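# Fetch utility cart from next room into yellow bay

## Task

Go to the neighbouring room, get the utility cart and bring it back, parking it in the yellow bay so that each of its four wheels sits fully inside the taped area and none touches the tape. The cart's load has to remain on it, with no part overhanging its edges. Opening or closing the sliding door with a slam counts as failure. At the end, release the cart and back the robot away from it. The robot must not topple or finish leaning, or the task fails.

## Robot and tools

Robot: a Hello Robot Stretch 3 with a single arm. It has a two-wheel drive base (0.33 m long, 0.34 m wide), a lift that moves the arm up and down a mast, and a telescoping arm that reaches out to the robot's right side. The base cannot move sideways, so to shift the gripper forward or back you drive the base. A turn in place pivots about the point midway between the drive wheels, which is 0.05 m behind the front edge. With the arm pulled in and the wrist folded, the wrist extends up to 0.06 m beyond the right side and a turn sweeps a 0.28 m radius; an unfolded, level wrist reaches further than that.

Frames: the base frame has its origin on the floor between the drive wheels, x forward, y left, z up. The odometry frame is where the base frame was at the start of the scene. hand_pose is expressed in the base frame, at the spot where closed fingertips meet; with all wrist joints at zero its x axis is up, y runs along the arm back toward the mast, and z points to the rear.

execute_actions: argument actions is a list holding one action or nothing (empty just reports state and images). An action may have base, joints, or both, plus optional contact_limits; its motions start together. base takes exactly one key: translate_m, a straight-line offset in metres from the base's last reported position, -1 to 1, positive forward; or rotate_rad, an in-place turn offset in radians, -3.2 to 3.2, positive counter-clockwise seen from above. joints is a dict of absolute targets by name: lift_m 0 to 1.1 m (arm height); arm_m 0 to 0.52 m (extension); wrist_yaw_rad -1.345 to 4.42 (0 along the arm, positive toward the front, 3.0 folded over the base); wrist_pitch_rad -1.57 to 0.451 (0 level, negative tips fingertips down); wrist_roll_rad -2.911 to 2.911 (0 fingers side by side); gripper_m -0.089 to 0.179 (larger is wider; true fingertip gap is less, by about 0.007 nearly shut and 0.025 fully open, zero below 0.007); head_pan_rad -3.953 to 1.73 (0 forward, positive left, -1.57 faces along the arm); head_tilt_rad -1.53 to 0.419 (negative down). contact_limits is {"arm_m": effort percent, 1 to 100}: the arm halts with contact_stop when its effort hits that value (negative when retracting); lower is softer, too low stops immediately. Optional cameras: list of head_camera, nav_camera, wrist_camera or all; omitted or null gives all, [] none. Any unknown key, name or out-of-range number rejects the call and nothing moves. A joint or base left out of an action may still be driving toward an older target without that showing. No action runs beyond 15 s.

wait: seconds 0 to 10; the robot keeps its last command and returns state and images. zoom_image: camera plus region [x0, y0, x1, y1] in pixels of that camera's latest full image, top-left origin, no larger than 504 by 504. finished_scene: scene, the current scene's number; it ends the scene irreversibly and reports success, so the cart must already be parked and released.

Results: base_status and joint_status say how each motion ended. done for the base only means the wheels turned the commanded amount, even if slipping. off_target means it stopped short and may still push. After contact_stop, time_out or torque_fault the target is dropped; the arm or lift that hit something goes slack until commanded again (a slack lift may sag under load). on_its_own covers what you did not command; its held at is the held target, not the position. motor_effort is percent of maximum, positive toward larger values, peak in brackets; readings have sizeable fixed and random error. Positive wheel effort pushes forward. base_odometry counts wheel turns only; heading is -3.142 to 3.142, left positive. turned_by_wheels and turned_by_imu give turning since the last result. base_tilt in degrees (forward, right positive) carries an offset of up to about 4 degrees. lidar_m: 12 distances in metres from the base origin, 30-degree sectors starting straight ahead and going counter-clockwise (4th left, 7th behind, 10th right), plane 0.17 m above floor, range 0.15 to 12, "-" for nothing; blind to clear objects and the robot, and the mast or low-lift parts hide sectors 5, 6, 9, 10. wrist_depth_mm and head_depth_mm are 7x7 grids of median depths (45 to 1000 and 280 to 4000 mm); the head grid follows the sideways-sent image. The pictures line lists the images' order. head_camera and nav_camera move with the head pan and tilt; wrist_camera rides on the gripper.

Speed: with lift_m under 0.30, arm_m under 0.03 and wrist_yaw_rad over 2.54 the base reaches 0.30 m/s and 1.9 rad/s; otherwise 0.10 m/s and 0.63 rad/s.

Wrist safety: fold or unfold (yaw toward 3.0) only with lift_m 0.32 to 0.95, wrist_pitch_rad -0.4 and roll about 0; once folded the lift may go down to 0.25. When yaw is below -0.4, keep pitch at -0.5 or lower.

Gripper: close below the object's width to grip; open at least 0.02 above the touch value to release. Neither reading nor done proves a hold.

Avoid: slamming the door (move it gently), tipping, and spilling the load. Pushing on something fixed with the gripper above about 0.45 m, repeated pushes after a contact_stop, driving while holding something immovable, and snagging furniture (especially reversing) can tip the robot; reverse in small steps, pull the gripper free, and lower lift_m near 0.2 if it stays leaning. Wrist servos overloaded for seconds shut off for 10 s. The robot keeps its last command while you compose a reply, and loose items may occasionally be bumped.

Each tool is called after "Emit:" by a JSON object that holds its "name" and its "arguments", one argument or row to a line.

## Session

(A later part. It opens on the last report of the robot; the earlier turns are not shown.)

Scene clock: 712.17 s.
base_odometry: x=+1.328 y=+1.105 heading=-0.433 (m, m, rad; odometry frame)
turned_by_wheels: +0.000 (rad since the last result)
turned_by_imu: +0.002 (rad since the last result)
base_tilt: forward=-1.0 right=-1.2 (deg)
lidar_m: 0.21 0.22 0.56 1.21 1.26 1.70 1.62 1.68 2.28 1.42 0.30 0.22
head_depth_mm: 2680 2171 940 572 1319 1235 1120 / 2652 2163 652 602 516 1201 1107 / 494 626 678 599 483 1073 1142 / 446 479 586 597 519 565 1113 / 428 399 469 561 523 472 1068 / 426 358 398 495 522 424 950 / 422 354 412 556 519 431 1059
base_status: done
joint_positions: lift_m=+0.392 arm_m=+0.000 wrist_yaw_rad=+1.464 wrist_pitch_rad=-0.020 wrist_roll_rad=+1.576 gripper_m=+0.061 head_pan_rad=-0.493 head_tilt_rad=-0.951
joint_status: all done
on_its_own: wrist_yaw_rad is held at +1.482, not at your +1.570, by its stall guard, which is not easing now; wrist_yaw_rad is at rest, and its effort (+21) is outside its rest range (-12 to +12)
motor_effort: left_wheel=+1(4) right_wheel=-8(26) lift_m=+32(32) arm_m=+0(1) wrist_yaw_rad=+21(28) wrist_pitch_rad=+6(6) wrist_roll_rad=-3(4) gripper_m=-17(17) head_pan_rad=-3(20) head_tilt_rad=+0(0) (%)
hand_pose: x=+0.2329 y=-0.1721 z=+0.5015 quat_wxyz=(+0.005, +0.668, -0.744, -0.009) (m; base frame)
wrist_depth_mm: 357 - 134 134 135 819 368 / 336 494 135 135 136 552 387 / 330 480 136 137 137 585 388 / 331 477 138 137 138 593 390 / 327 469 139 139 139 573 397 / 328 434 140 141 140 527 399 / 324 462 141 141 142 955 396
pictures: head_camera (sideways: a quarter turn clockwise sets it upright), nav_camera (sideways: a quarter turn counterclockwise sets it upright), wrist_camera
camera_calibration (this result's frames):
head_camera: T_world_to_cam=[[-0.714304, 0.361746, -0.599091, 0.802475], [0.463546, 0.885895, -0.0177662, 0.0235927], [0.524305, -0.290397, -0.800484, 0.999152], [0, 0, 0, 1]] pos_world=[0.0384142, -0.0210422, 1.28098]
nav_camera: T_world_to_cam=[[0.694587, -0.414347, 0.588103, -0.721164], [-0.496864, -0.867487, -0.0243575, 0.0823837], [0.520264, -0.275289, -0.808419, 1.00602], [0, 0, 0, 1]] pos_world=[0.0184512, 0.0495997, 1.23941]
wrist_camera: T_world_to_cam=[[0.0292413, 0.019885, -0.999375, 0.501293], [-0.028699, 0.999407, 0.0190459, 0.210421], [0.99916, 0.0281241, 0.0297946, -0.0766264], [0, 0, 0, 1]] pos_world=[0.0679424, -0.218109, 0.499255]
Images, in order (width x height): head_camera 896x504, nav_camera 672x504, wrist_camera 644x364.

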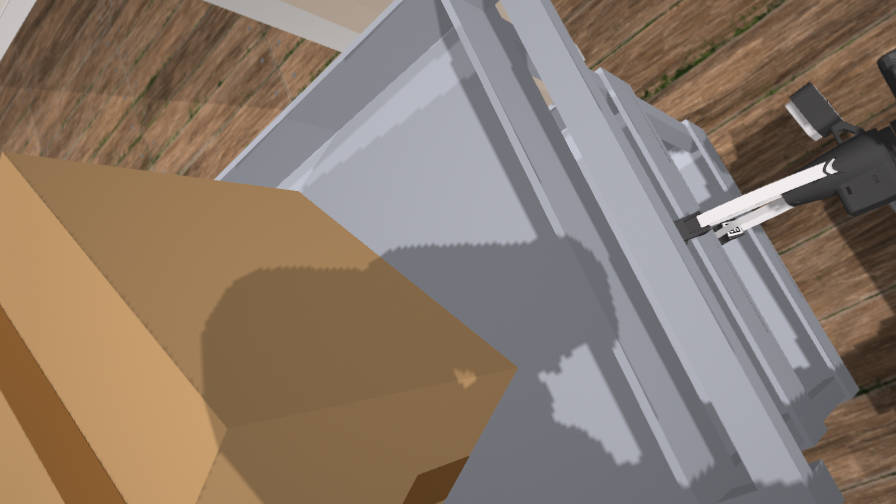

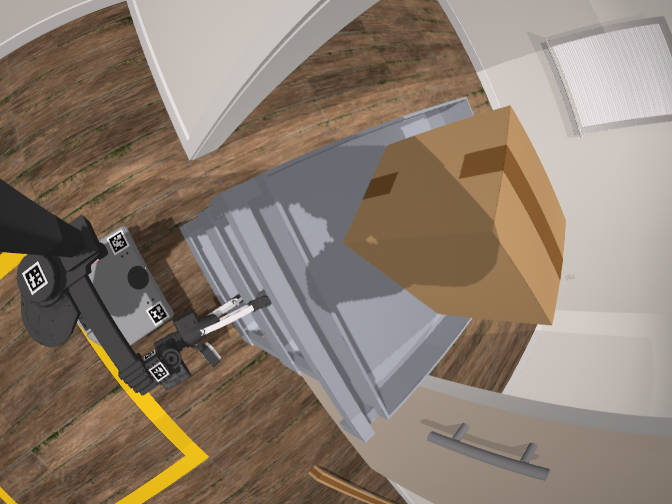

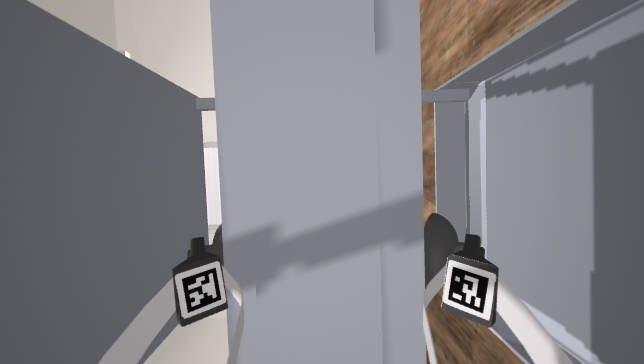

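Emit:
{"name": "execute_actions", "arguments": {
  "actions": [
    {"base": {"translate_m": -0.75}, "joints": {"head_pan_rad": -0.2}}
  ],
  "cameras": ["wrist_camera", "nav_camera"]
}}

Scene clock: 725.47 s.
base_odometry: x=+0.647 y=+1.420 heading=-0.433 (m, m, rad; odometry frame)
turned_by_wheels: +0.000 (rad since the last result)
turned_by_imu: +0.003 (rad since the last result)
base_tilt: forward=-1.0 right=-1.2 (deg)
lidar_m: 0.21 0.21 1.26 1.21 1.25 0.91 0.87 0.91 1.23 2.56 0.30 0.22
head_depth_mm: 440 482 656 604 527 851 1123 / 438 409 531 601 530 736 1136 / 434 373 443 566 527 416 1097 / 432 360 404 506 526 478 1082 / 429 379 459 569 524 440 1060 / 426 432 549 591 521 418 1092 / 449 691 675 613 1296 1195 1100
base_status: done
joint_positions: lift_m=+0.392 arm_m=+0.000 wrist_yaw_rad=+1.465 wrist_pitch_rad=-0.020 wrist_roll_rad=+1.576 gripper_m=+0.061 head_pan_rad=-0.207 head_tilt_rad=-0.951
joint_status: all done
on_its_own: wrist_yaw_rad is held at +1.482, not at your +1.570, by its stall guard, which is not easing now; wrist_yaw_rad is at rest, and its effort (+19) is outside its rest range (-12 to +12)
motor_effort: left_wheel=+1(4) right_wheel=-7(23) lift_m=+32(32) arm_m=-1(1) wrist_yaw_rad=+19(21) wrist_pitch_rad=+6(6) wrist_roll_rad=-3(3) gripper_m=-16(17) head_pan_rad=+3(22) head_tilt_rad=+0(0) (%)
hand_pose: x=+0.2329 y=-0.1719 z=+0.5015 quat_wxyz=(+0.005, +0.669, -0.743, -0.009) (m; base frame)
wrist_depth_mm: 356 - 136 136 136 817 357 / 334 488 137 137 137 536 390 / 335 487 138 138 138 590 394 / 330 473 139 138 139 583 394 / 326 470 139 139 139 585 395 / 326 430 140 139 140 521 393 / 322 462 141 141 141 930 403
pictures: nav_camera (sideways: a quarter turn counterclockwise sets it upright), wrist_camera
camera_calibration (this result's frames):
nav_camera: T_world_to_cam=[[0.783234, -0.201689, 0.588103, -0.721705], [-0.232108, -0.972385, -0.0243575, 0.0807687], [0.576775, -0.117426, -0.808419, 1.00567], [0, 0, 0, 1]] pos_world=[0.0039649, 0.0510698, 1.23941]
wrist_camera: T_world_to_cam=[[0.0291747, 0.0199126, -0.999376, 0.501296], [-0.0296493, 0.999379, 0.0190471, 0.210396], [0.999135, 0.0290751, 0.029747, -0.0764638], [0, 0, 0, 1]] pos_world=[0.0680105, -0.218024, 0.49925]
Images, in order (width x height): nav_camera 672x504, wrist_camera 644x364.

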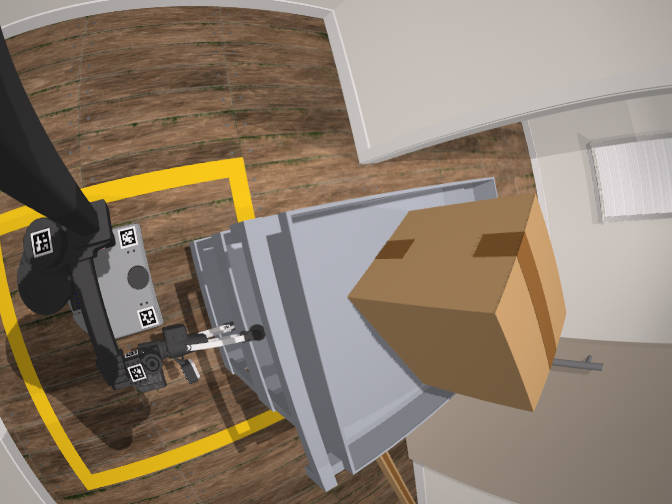

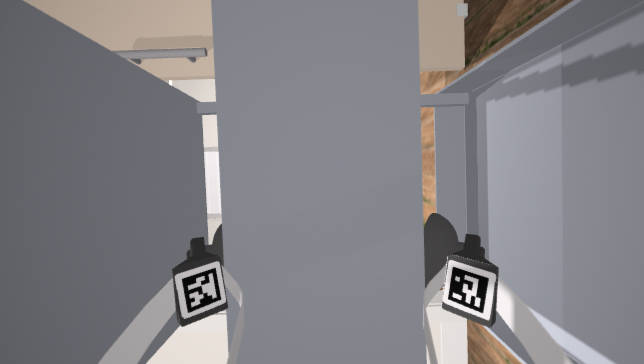

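Emit:
{"name": "execute_actions", "arguments": {
  "actions": [
    {"base": {"translate_m": -0.535}}
  ],
  "cameras": ["nav_camera"]
}}

Emit:
{"name": "execute_actions", "arguments": {
  "actions": [
    {"joints": {"gripper_m": 0.165, "lift_m": 0.402}}
  ],
  "cameras": ["wrist_camera"]
}}

Scene clock: 747.73 s.
base_odometry: x=+0.162 y=+1.644 heading=-0.433 (m, m, rad; odometry frame)
turned_by_wheels: +0.000 (rad since the last result)
turned_by_imu: +0.002 (rad since the last result)
base_tilt: forward=-1.0 right=-1.2 (deg)
lidar_m: 0.20 0.21 1.25 1.20 0.49 0.35 0.34 0.35 0.48 1.27 0.30 0.21
head_depth_mm: 441 488 657 604 531 849 1122 / 438 412 536 600 528 740 1132 / 435 373 446 567 527 416 1099 / 430 360 401 503 525 466 1075 / 429 380 453 560 523 434 1064 / 426 425 539 591 521 418 1093 / 440 519 665 602 538 1182 1100
base_status: done
joint_positions: lift_m=+0.392 arm_m=+0.000 wrist_yaw_rad=+1.467 wrist_pitch_rad=-0.020 wrist_roll_rad=+1.576 gripper_m=+0.061 head_pan_rad=-0.207 head_tilt_rad=-0.951
joint_status: not commanded
on_its_own: wrist_yaw_rad is held at +1.482, not at your +1.570, by its stall guard, which is not easing now; wrist_yaw_rad is at rest, and its effort (+20) is outside its rest range (-12 to +12)
motor_effort: left_wheel=+1(4) right_wheel=-8(22) lift_m=+32(32) arm_m=+1(0) wrist_yaw_rad=+20(20) wrist_pitch_rad=+6(6) wrist_roll_rad=-3(3) gripper_m=-17(17) head_pan_rad=+2(2) head_tilt_rad=+0(0) (%)
hand_pose: x=+0.2330 y=-0.1715 z=+0.5015 quat_wxyz=(+0.005, +0.669, -0.743, -0.009) (m; base frame)
wrist_depth_mm: 354 - 137 137 137 834 354 / 335 525 138 137 138 535 387 / 334 481 138 139 138 586 389 / 332 484 139 139 139 579 393 / 329 467 139 139 140 571 393 / 327 441 140 140 141 534 399 / 321 460 140 141 141 954 398
pictures: nav_camera (sideways: a quarter turn counterclockwise sets it upright)
camera_calibration (this result's frames):
nav_camera: T_world_to_cam=[[0.78324, -0.201668, 0.588103, -0.721705], [-0.232081, -0.972391, -0.0243575, 0.0807686], [0.576779, -0.11741, -0.808419, 1.00567], [0, 0, 0, 1]] pos_world=[0.00396351, 0.0510698, 1.23941]
Images, in order (width x height): nav_camera 672x504.

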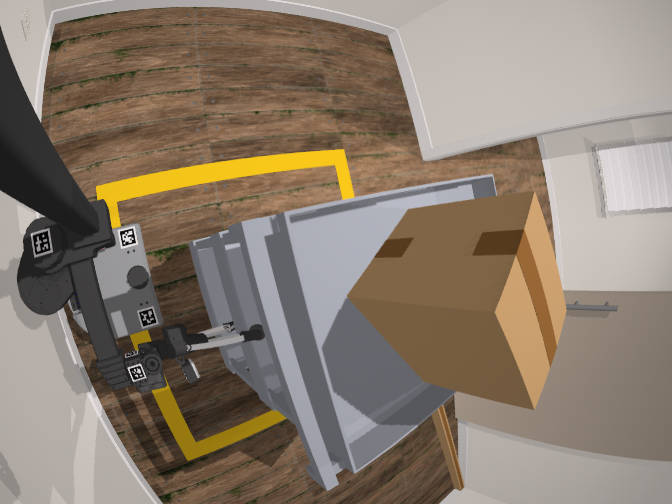

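Scene clock: 749.27 s.
base_odometry: x=+0.162 y=+1.644 heading=-0.433 (m, m, rad; odometry frame)
turned_by_wheels: +0.000 (rad since the last result)
turned_by_imu: +0.000 (rad since the last result)
base_tilt: forward=-1.0 right=-1.2 (deg)
lidar_m: 0.21 0.21 1.25 1.20 0.49 0.35 0.34 0.35 0.48 1.27 0.30 0.21
head_depth_mm: 442 488 656 605 531 849 1121 / 438 412 535 602 529 722 1132 / 434 373 445 568 527 416 1105 / 431 360 402 503 525 475 1080 / 429 380 454 564 523 434 1060 / 426 425 541 591 521 418 1089 / 441 521 666 601 549 1195 1100
base_status: not commanded
joint_positions: lift_m=+0.402 arm_m=+0.000 wrist_yaw_rad=+1.480 wrist_pitch_rad=-0.021 wrist_roll_rad=+1.576 gripper_m=+0.165 head_pan_rad=-0.207 head_tilt_rad=-0.951
joint_status: all done
on_its_own: wrist_yaw_rad is held at +1.482, not at your +1.570, by its stall guard, which is not easing now
motor_effort: left_wheel=+3(3) right_wheel=-3(8) lift_m=+52(57) arm_m=+0(0) wrist_yaw_rad=+2(20) wrist_pitch_rad=+7(16) wrist_roll_rad=-3(3) gripper_m=+0(83) head_pan_rad=+3(2) head_tilt_rad=+0(0) (%)
hand_pose: x=+0.2333 y=-0.1681 z=+0.5105 quat_wxyz=(+0.006, +0.674, -0.738, -0.010) (m; base frame)
wrist_depth_mm: 326 - - 135 136 832 367 / 324 475 721 136 137 558 396 / 323 471 665 137 137 593 400 / 321 457 666 138 138 610 405 / 317 431 653 140 140 656 403 / 314 - 695 140 141 722 386 / 299 445 - 141 142 568 436
pictures: wrist_camera
camera_calibration (this result's frames):
wrist_camera: T_world_to_cam=[[0.0274538, 0.0204593, -0.999414, 0.510671], [-0.0445153, 0.998824, 0.0192244, 0.209724], [0.998631, 0.0439614, 0.0283322, -0.073829], [0, 0, 0, 1]] pos_world=[0.0690441, -0.21668, 0.508431]
Images, in order (width x height): wrist_camera 644x364.

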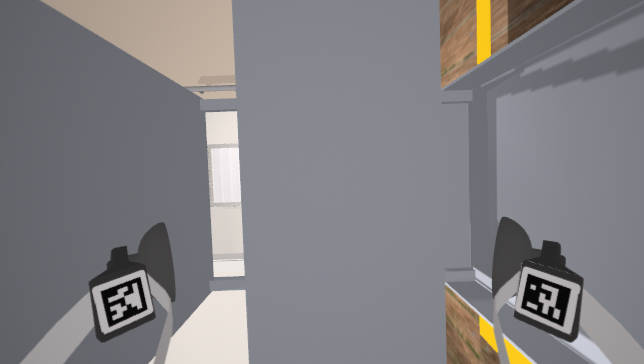

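Emit:
{"name": "execute_actions", "arguments": {
  "actions": [
    {"joints": {"wrist_yaw_rad": 2.5}}
  ],
  "cameras": []
}}

Emit:
{"name": "execute_actions", "arguments": {
  "actions": [
    {"joints": {"gripper_m": 0.03, "wrist_yaw_rad": 2.75, "wrist_pitch_rad": -0.4, "head_tilt_rad": -1.3}}
  ],
  "cameras": ["nav_camera"]
}}

Scene clock: 800.87 s.
base_odometry: x=+0.162 y=+1.644 heading=-0.433 (m, m, rad; odometry frame)
turned_by_wheels: +0.000 (rad since the last result)
turned_by_imu: +0.001 (rad since the last result)
base_tilt: forward=-1.0 right=-1.2 (deg)
lidar_m: 0.20 0.21 1.25 1.20 0.49 0.35 0.34 0.35 0.48 1.27 0.30 0.21
head_depth_mm: 442 489 656 604 532 850 1122 / 438 412 537 600 529 723 1118 / 435 373 446 567 527 703 1113 / 431 360 402 503 525 475 1086 / 429 380 453 563 524 434 1011 / 426 426 541 592 521 418 1090 / 440 521 665 602 548 1203 1101
base_status: not commanded
joint_positions: lift_m=+0.402 arm_m=+0.000 wrist_yaw_rad=+2.498 wrist_pitch_rad=-0.021 wrist_roll_rad=+1.576 gripper_m=+0.165 head_pan_rad=-0.207 head_tilt_rad=-0.951
joint_status: all done
motor_effort: left_wheel=+3(3) right_wheel=-4(4) lift_m=+52(52) arm_m=-1(1) wrist_yaw_rad=+2(4) wrist_pitch_rad=+6(7) wrist_roll_rad=-3(3) gripper_m=+1(1) head_pan_rad=+3(2) head_tilt_rad=+0(0) (%)
hand_pose: x=+0.1321 y=+0.0595 z=+0.5105 quat_wxyz=(+0.010, +0.949, -0.316, -0.006) (m; base frame)
wrist_depth_mm: - - 139 131 133 824 562 / - - 194 156 164 196 194 / 193 195 197 192 203 711 516 / - - - - - 865 571 / - - - - - 914 582 / - - - - - - 555 / - - - - - 956 618
pictures: none
No camera images: the call's "cameras" was empty. Leave "cameras" out to get every camera's image.

Scene clock: 802.70 s.
base_odometry: x=+0.162 y=+1.644 heading=-0.433 (m, m, rad; odometry frame)
turned_by_wheels: +0.000 (rad since the last result)
turned_by_imu: +0.000 (rad since the last result)
base_tilt: forward=-1.0 right=-1.3 (deg)
lidar_m: 0.21 0.21 1.25 1.20 0.49 0.35 0.34 0.35 0.48 1.27 0.30 0.21
head_depth_mm: 564 563 529 839 1256 1183 1122 / 468 556 526 784 1256 - 1071 / 400 537 524 521 1237 - 1100 / 370 473 521 483 1220 - - / 415 537 520 457 1212 - - / 486 551 517 429 1226 1174 - / 575 544 531 1285 1227 1163 1121
base_status: not commanded
joint_positions: lift_m=+0.402 arm_m=+0.000 wrist_yaw_rad=+2.748 wrist_pitch_rad=-0.413 wrist_roll_rad=+1.576 gripper_m=+0.030 head_pan_rad=-0.207 head_tilt_rad=-1.284
joint_status: all done
motor_effort: left_wheel=+3(3) right_wheel=-4(4) lift_m=+52(52) arm_m=+0(1) wrist_yaw_rad=+3(4) wrist_pitch_rad=+4(5) wrist_roll_rad=-3(3) gripper_m=-1(82) head_pan_rad=+2(2) head_tilt_rad=-7(25) (%)
hand_pose: x=+0.0650 y=+0.0627 z=+0.4152 quat_wxyz=(+0.201, +0.960, -0.192, -0.042) (m; base frame)
wrist_depth_mm: - - - 903 229 250 268 / - - - - 705 502 387 / - - - - 728 507 390 / - - - - 734 514 391 / - - - - 701 543 - / - - - - 661 558 - / - - - - 856 575 -
pictures: nav_camera (sideways: a quarter turn counterclockwise sets it upright)
camera_calibration (this result's frames):
nav_camera: T_world_to_cam=[[0.927921, -0.231971, 0.291807, -0.336651], [-0.23832, -0.971084, -0.0141253, 0.0674769], [0.286646, -0.0564363, -0.956373, 1.19967], [0, 0, 0, 1]] pos_world=[-0.0154155, 0.0551376, 1.24653]
Images, in order (width x height): nav_camera 672x504.

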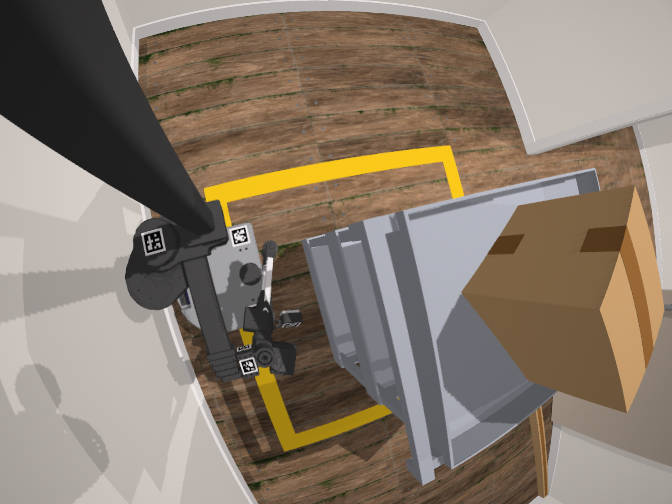

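Emit:
{"name": "execute_actions", "arguments": {
  "actions": [
    {"base": {"rotate_rad": -1.05}, "joints": {"wrist_roll_rad": 0.0, "lift_m": 0.29, "head_pan_rad": 0.6}}
  ],
  "cameras": ["nav_camera"]
}}

Scene clock: 812.30 s.
base_odometry: x=+0.162 y=+1.644 heading=-1.482 (m, m, rad; odometry frame)
turned_by_wheels: -1.050 (rad since the last result)
turned_by_imu: -1.045 (rad since the last result)
base_tilt: forward=-1.0 right=-1.2 (deg)
lidar_m: 0.30 0.21 0.20 0.21 1.25 1.20 0.49 0.35 0.34 0.35 0.48 1.26
head_depth_mm: 548 556 556 1323 1250 1185 962 / 586 558 472 1295 1243 1177 1042 / 589 558 479 1139 1237 1195 1058 / 518 554 520 775 1238 - - / 425 524 520 483 1214 - - / 366 462 518 435 1204 - - / 378 519 514 435 1205 - -
base_status: done
joint_positions: lift_m=+0.290 arm_m=+0.000 wrist_yaw_rad=+2.749 wrist_pitch_rad=-0.415 wrist_roll_rad=+0.006 gripper_m=+0.030 head_pan_rad=+0.593 head_tilt_rad=-1.285
joint_status: all done
motor_effort: left_wheel=+4(13) right_wheel=-3(10) lift_m=+29(51) arm_m=+0(0) wrist_yaw_rad=+2(3) wrist_pitch_rad=+5(5) wrist_roll_rad=-3(5) gripper_m=+0(0) head_pan_rad=+2(33) head_tilt_rad=-7(7) (%)
hand_pose: x=+0.0648 y=+0.0626 z=+0.3037 quat_wxyz=(+0.278, +0.709, +0.007, +0.648) (m; base frame)
wrist_depth_mm: - - - - - - - / - - - - 838 790 - / - - - 614 650 620 534 / - 818 768 471 482 477 436 / - 651 642 325 316 305 290 / 535 - 527 475 340 337 317 / 451 - - 438 428 424 414
pictures: nav_camera (sideways: a quarter turn counterclockwise sets it upright)
camera_calibration (this result's frames):
nav_camera: T_world_to_cam=[[0.813007, 0.5043, 0.291034, -0.334943], [0.530705, -0.84744, -0.014098, 0.0627503], [0.239524, 0.165915, -0.956609, 1.20027], [0, 0, 0, 1]] pos_world=[-0.0484842, 0.0229464, 1.24655]
Images, in order (width x height): nav_camera 672x504.

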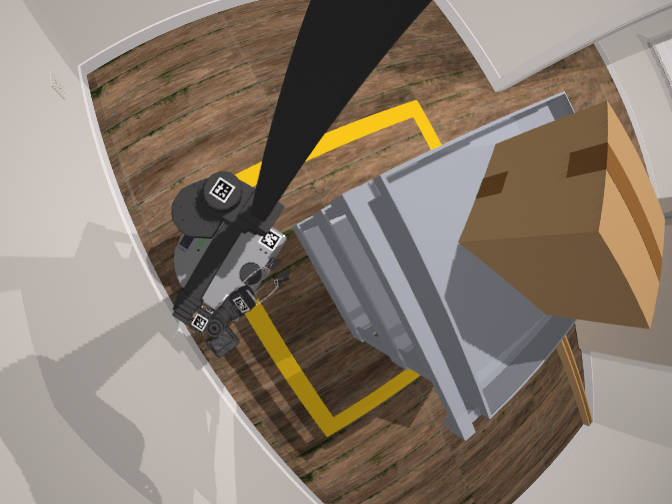

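Emit:
{"name": "execute_actions", "arguments": {
  "actions": [
    {"base": {"translate_m": -0.09}}
  ],
  "cameras": []
}}

Emit:
{"name": "execute_actions", "arguments": {
  "actions": [
    {"base": {"rotate_rad": -0.56}}
  ],
  "cameras": ["nav_camera"]
}}

Scene clock: 819.50 s.
base_odometry: x=+0.154 y=+1.733 heading=-1.482 (m, m, rad; odometry frame)
turned_by_wheels: +0.000 (rad since the last result)
turned_by_imu: +0.001 (rad since the last result)
base_tilt: forward=-1.0 right=-1.2 (deg)
lidar_m: 0.36 0.26 0.25 1.62 1.17 1.12 0.42 0.31 0.29 0.31 0.41 1.10
head_depth_mm: 594 501 1370 1322 1253 1190 849 / 597 550 848 1305 1247 1185 934 / 588 557 515 1184 1239 1188 966 / 510 553 465 1093 1238 - - / 451 543 471 829 1234 - - / 492 550 498 1266 1228 - - / 538 549 1340 1288 1225 - -
base_status: done
joint_positions: lift_m=+0.290 arm_m=+0.000 wrist_yaw_rad=+2.749 wrist_pitch_rad=-0.415 wrist_roll_rad=+0.006 gripper_m=+0.030 head_pan_rad=+0.593 head_tilt_rad=-1.285
joint_status: not commanded
motor_effort: left_wheel=+4(10) right_wheel=-3(11) lift_m=+29(29) arm_m=-1(2) wrist_yaw_rad=+3(3) wrist_pitch_rad=+5(5) wrist_roll_rad=-3(3) gripper_m=+0(0) head_pan_rad=+2(2) head_tilt_rad=-6(6) (%)
hand_pose: x=+0.0648 y=+0.0626 z=+0.3036 quat_wxyz=(+0.278, +0.709, +0.007, +0.648) (m; base frame)
wrist_depth_mm: - - - - - - - / - - - - 878 819 - / - - - 979 655 611 544 / - 823 802 754 485 473 457 / - 631 635 606 361 354 333 / 533 - 535 508 512 496 473 / 455 - - 438 425 421 415
pictures: none
No camera images: the call's "cameras" was empty. Leave "cameras" out to get every camera's image.

Scene clock: 820.97 s.
base_odometry: x=+0.154 y=+1.733 heading=-2.042 (m, m, rad; odometry frame)
turned_by_wheels: -0.560 (rad since the last result)
turned_by_imu: -0.557 (rad since the last result)
base_tilt: forward=-1.0 right=-1.3 (deg)
lidar_m: 0.98 0.38 0.26 0.25 1.67 1.18 1.12 0.44 0.31 0.29 0.30 0.40
head_depth_mm: 1593 1493 1401 1325 1204 911 716 / 1595 1483 1407 1316 1245 1170 881 / 1551 1480 1386 1311 1239 1186 1027 / 520 1431 1381 1306 1242 - - / 577 485 871 1166 1236 - - / 587 504 453 830 1200 - - / 585 547 462 795 1201 - -
base_status: done
joint_positions: lift_m=+0.290 arm_m=+0.000 wrist_yaw_rad=+2.749 wrist_pitch_rad=-0.415 wrist_roll_rad=+0.006 gripper_m=+0.030 head_pan_rad=+0.593 head_tilt_rad=-1.285
joint_status: not commanded
motor_effort: left_wheel=+3(13) right_wheel=-3(9) lift_m=+29(29) arm_m=+0(0) wrist_yaw_rad=+1(1) wrist_pitch_rad=+5(5) wrist_roll_rad=-3(3) gripper_m=+0(0) head_pan_rad=+3(2) head_tilt_rad=-6(6) (%)
hand_pose: x=+0.0648 y=+0.0626 z=+0.3036 quat_wxyz=(+0.278, +0.709, +0.007, +0.648) (m; base frame)
wrist_depth_mm: - - - - - - - / - - 883 931 - - - / - - 640 666 618 559 974 / - 844 498 409 474 716 727 / - 648 393 566 624 591 581 / 537 - 525 514 514 495 484 / 458 - - 434 428 426 418
pictures: nav_camera (sideways: a quarter turn counterclockwise sets it upright)
camera_calibration (this result's frames):
nav_camera: T_world_to_cam=[[0.812978, 0.504514, 0.290745, -0.334566], [0.530873, -0.847334, -0.0140878, 0.0627361], [0.239251, 0.165802, -0.956697, 1.20038], [0, 0, 0, 1]] pos_world=[-0.0485027, 0.022926, 1.24656]
Images, in order (width x height): nav_camera 672x504.

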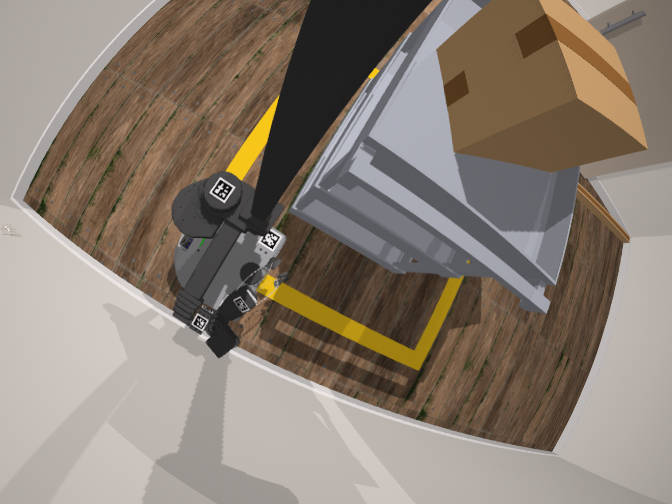

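Emit:
{"name": "execute_actions", "arguments": {
  "actions": [
    {"base": {"translate_m": -0.74}, "joints": {"head_pan_rad": 0.55, "head_tilt_rad": -0.8}}
  ],
  "cameras": ["nav_camera", "head_camera"]
}}

Scene clock: 829.00 s.
base_odometry: x=+0.489 y=+2.393 heading=-2.042 (m, m, rad; odometry frame)
turned_by_wheels: +0.000 (rad since the last result)
turned_by_imu: +0.001 (rad since the last result)
base_tilt: forward=-1.0 right=-1.2 (deg)
lidar_m: 1.02 0.78 1.01 1.70 0.57 0.40 0.38 0.39 0.35 0.33 0.34 0.45
head_depth_mm: 2859 1101 2202 1808 1512 1313 1158 / 2998 1099 1235 1661 1509 1310 1154 / 821 945 879 1162 1417 1299 1150 / 814 904 1305 1224 1410 1307 1143 / 827 902 1343 1461 1432 1297 1143 / 2218 1069 1339 1501 1491 1291 1146 / 2021 1035 1957 1705 1488 1289 1137
base_status: done
joint_positions: lift_m=+0.290 arm_m=+0.000 wrist_yaw_rad=+2.749 wrist_pitch_rad=-0.416 wrist_roll_rad=+0.006 gripper_m=+0.030 head_pan_rad=+0.557 head_tilt_rad=-0.803
joint_status: all done
motor_effort: left_wheel=+3(9) right_wheel=-3(10) lift_m=+29(29) arm_m=-1(1) wrist_yaw_rad=+2(1) wrist_pitch_rad=+5(5) wrist_roll_rad=-3(3) gripper_m=+0(0) head_pan_rad=-4(10) head_tilt_rad=+1(23) (%)
hand_pose: x=+0.0648 y=+0.0626 z=+0.3036 quat_wxyz=(+0.278, +0.709, +0.007, +0.648) (m; base frame)
wrist_depth_mm: - - - - - - - / - - - - - 861 870 / - - - - - 979 665 / - 815 805 773 740 742 721 / - 639 624 628 616 593 575 / 531 - 537 508 514 487 485 / 453 - - 439 428 429 415
pictures: head_camera (sideways: a quarter turn clockwise sets it upright), nav_camera (sideways: a quarter turn counterclockwise sets it upright)
camera_calibration (this result's frames):
head_camera: T_world_to_cam=[[-0.58662, -0.388163, -0.710779, 0.947227], [-0.535464, 0.84434, -0.0191728, 0.0315214], [0.607581, 0.369349, -0.703154, 0.872077], [0, 0, 0, 1]] pos_world=[0.0426834, 0.0189627, 1.28708]
nav_camera: T_world_to_cam=[[0.623744, 0.345703, 0.701023, -0.867865], [0.508555, -0.86057, -0.0281122, 0.0811439], [0.593561, 0.374044, -0.712585, 0.880949], [0, 0, 0, 1]] pos_world=[-0.0228373, 0.0403395, 1.23843]
Images, in order (width x height): head_camera 896x504, nav_camera 672x504.

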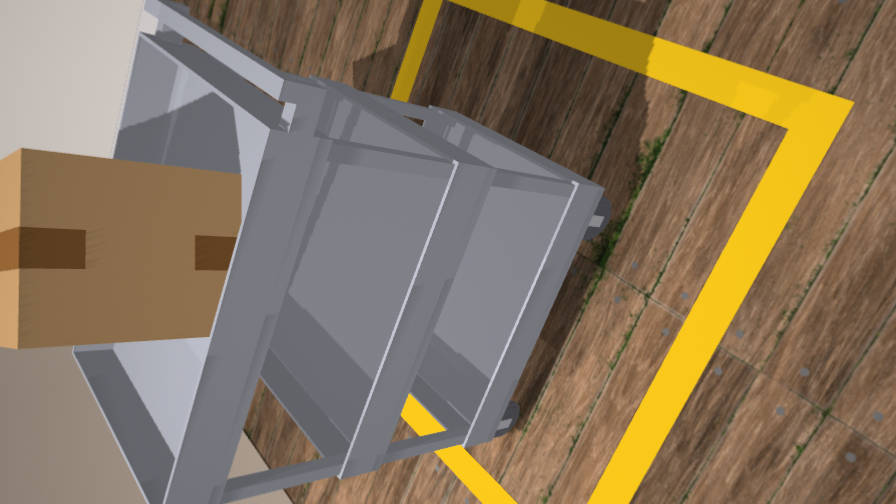

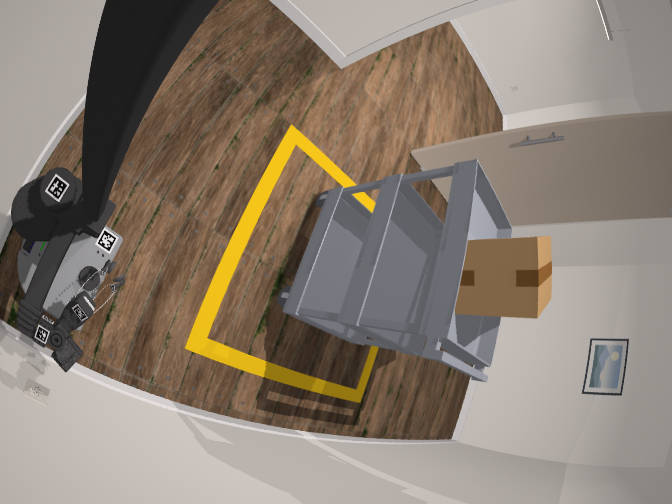

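Emit:
{"name": "finished_scene", "arguments": {
  "scene": 2
}}

The scene is finished: the task was done.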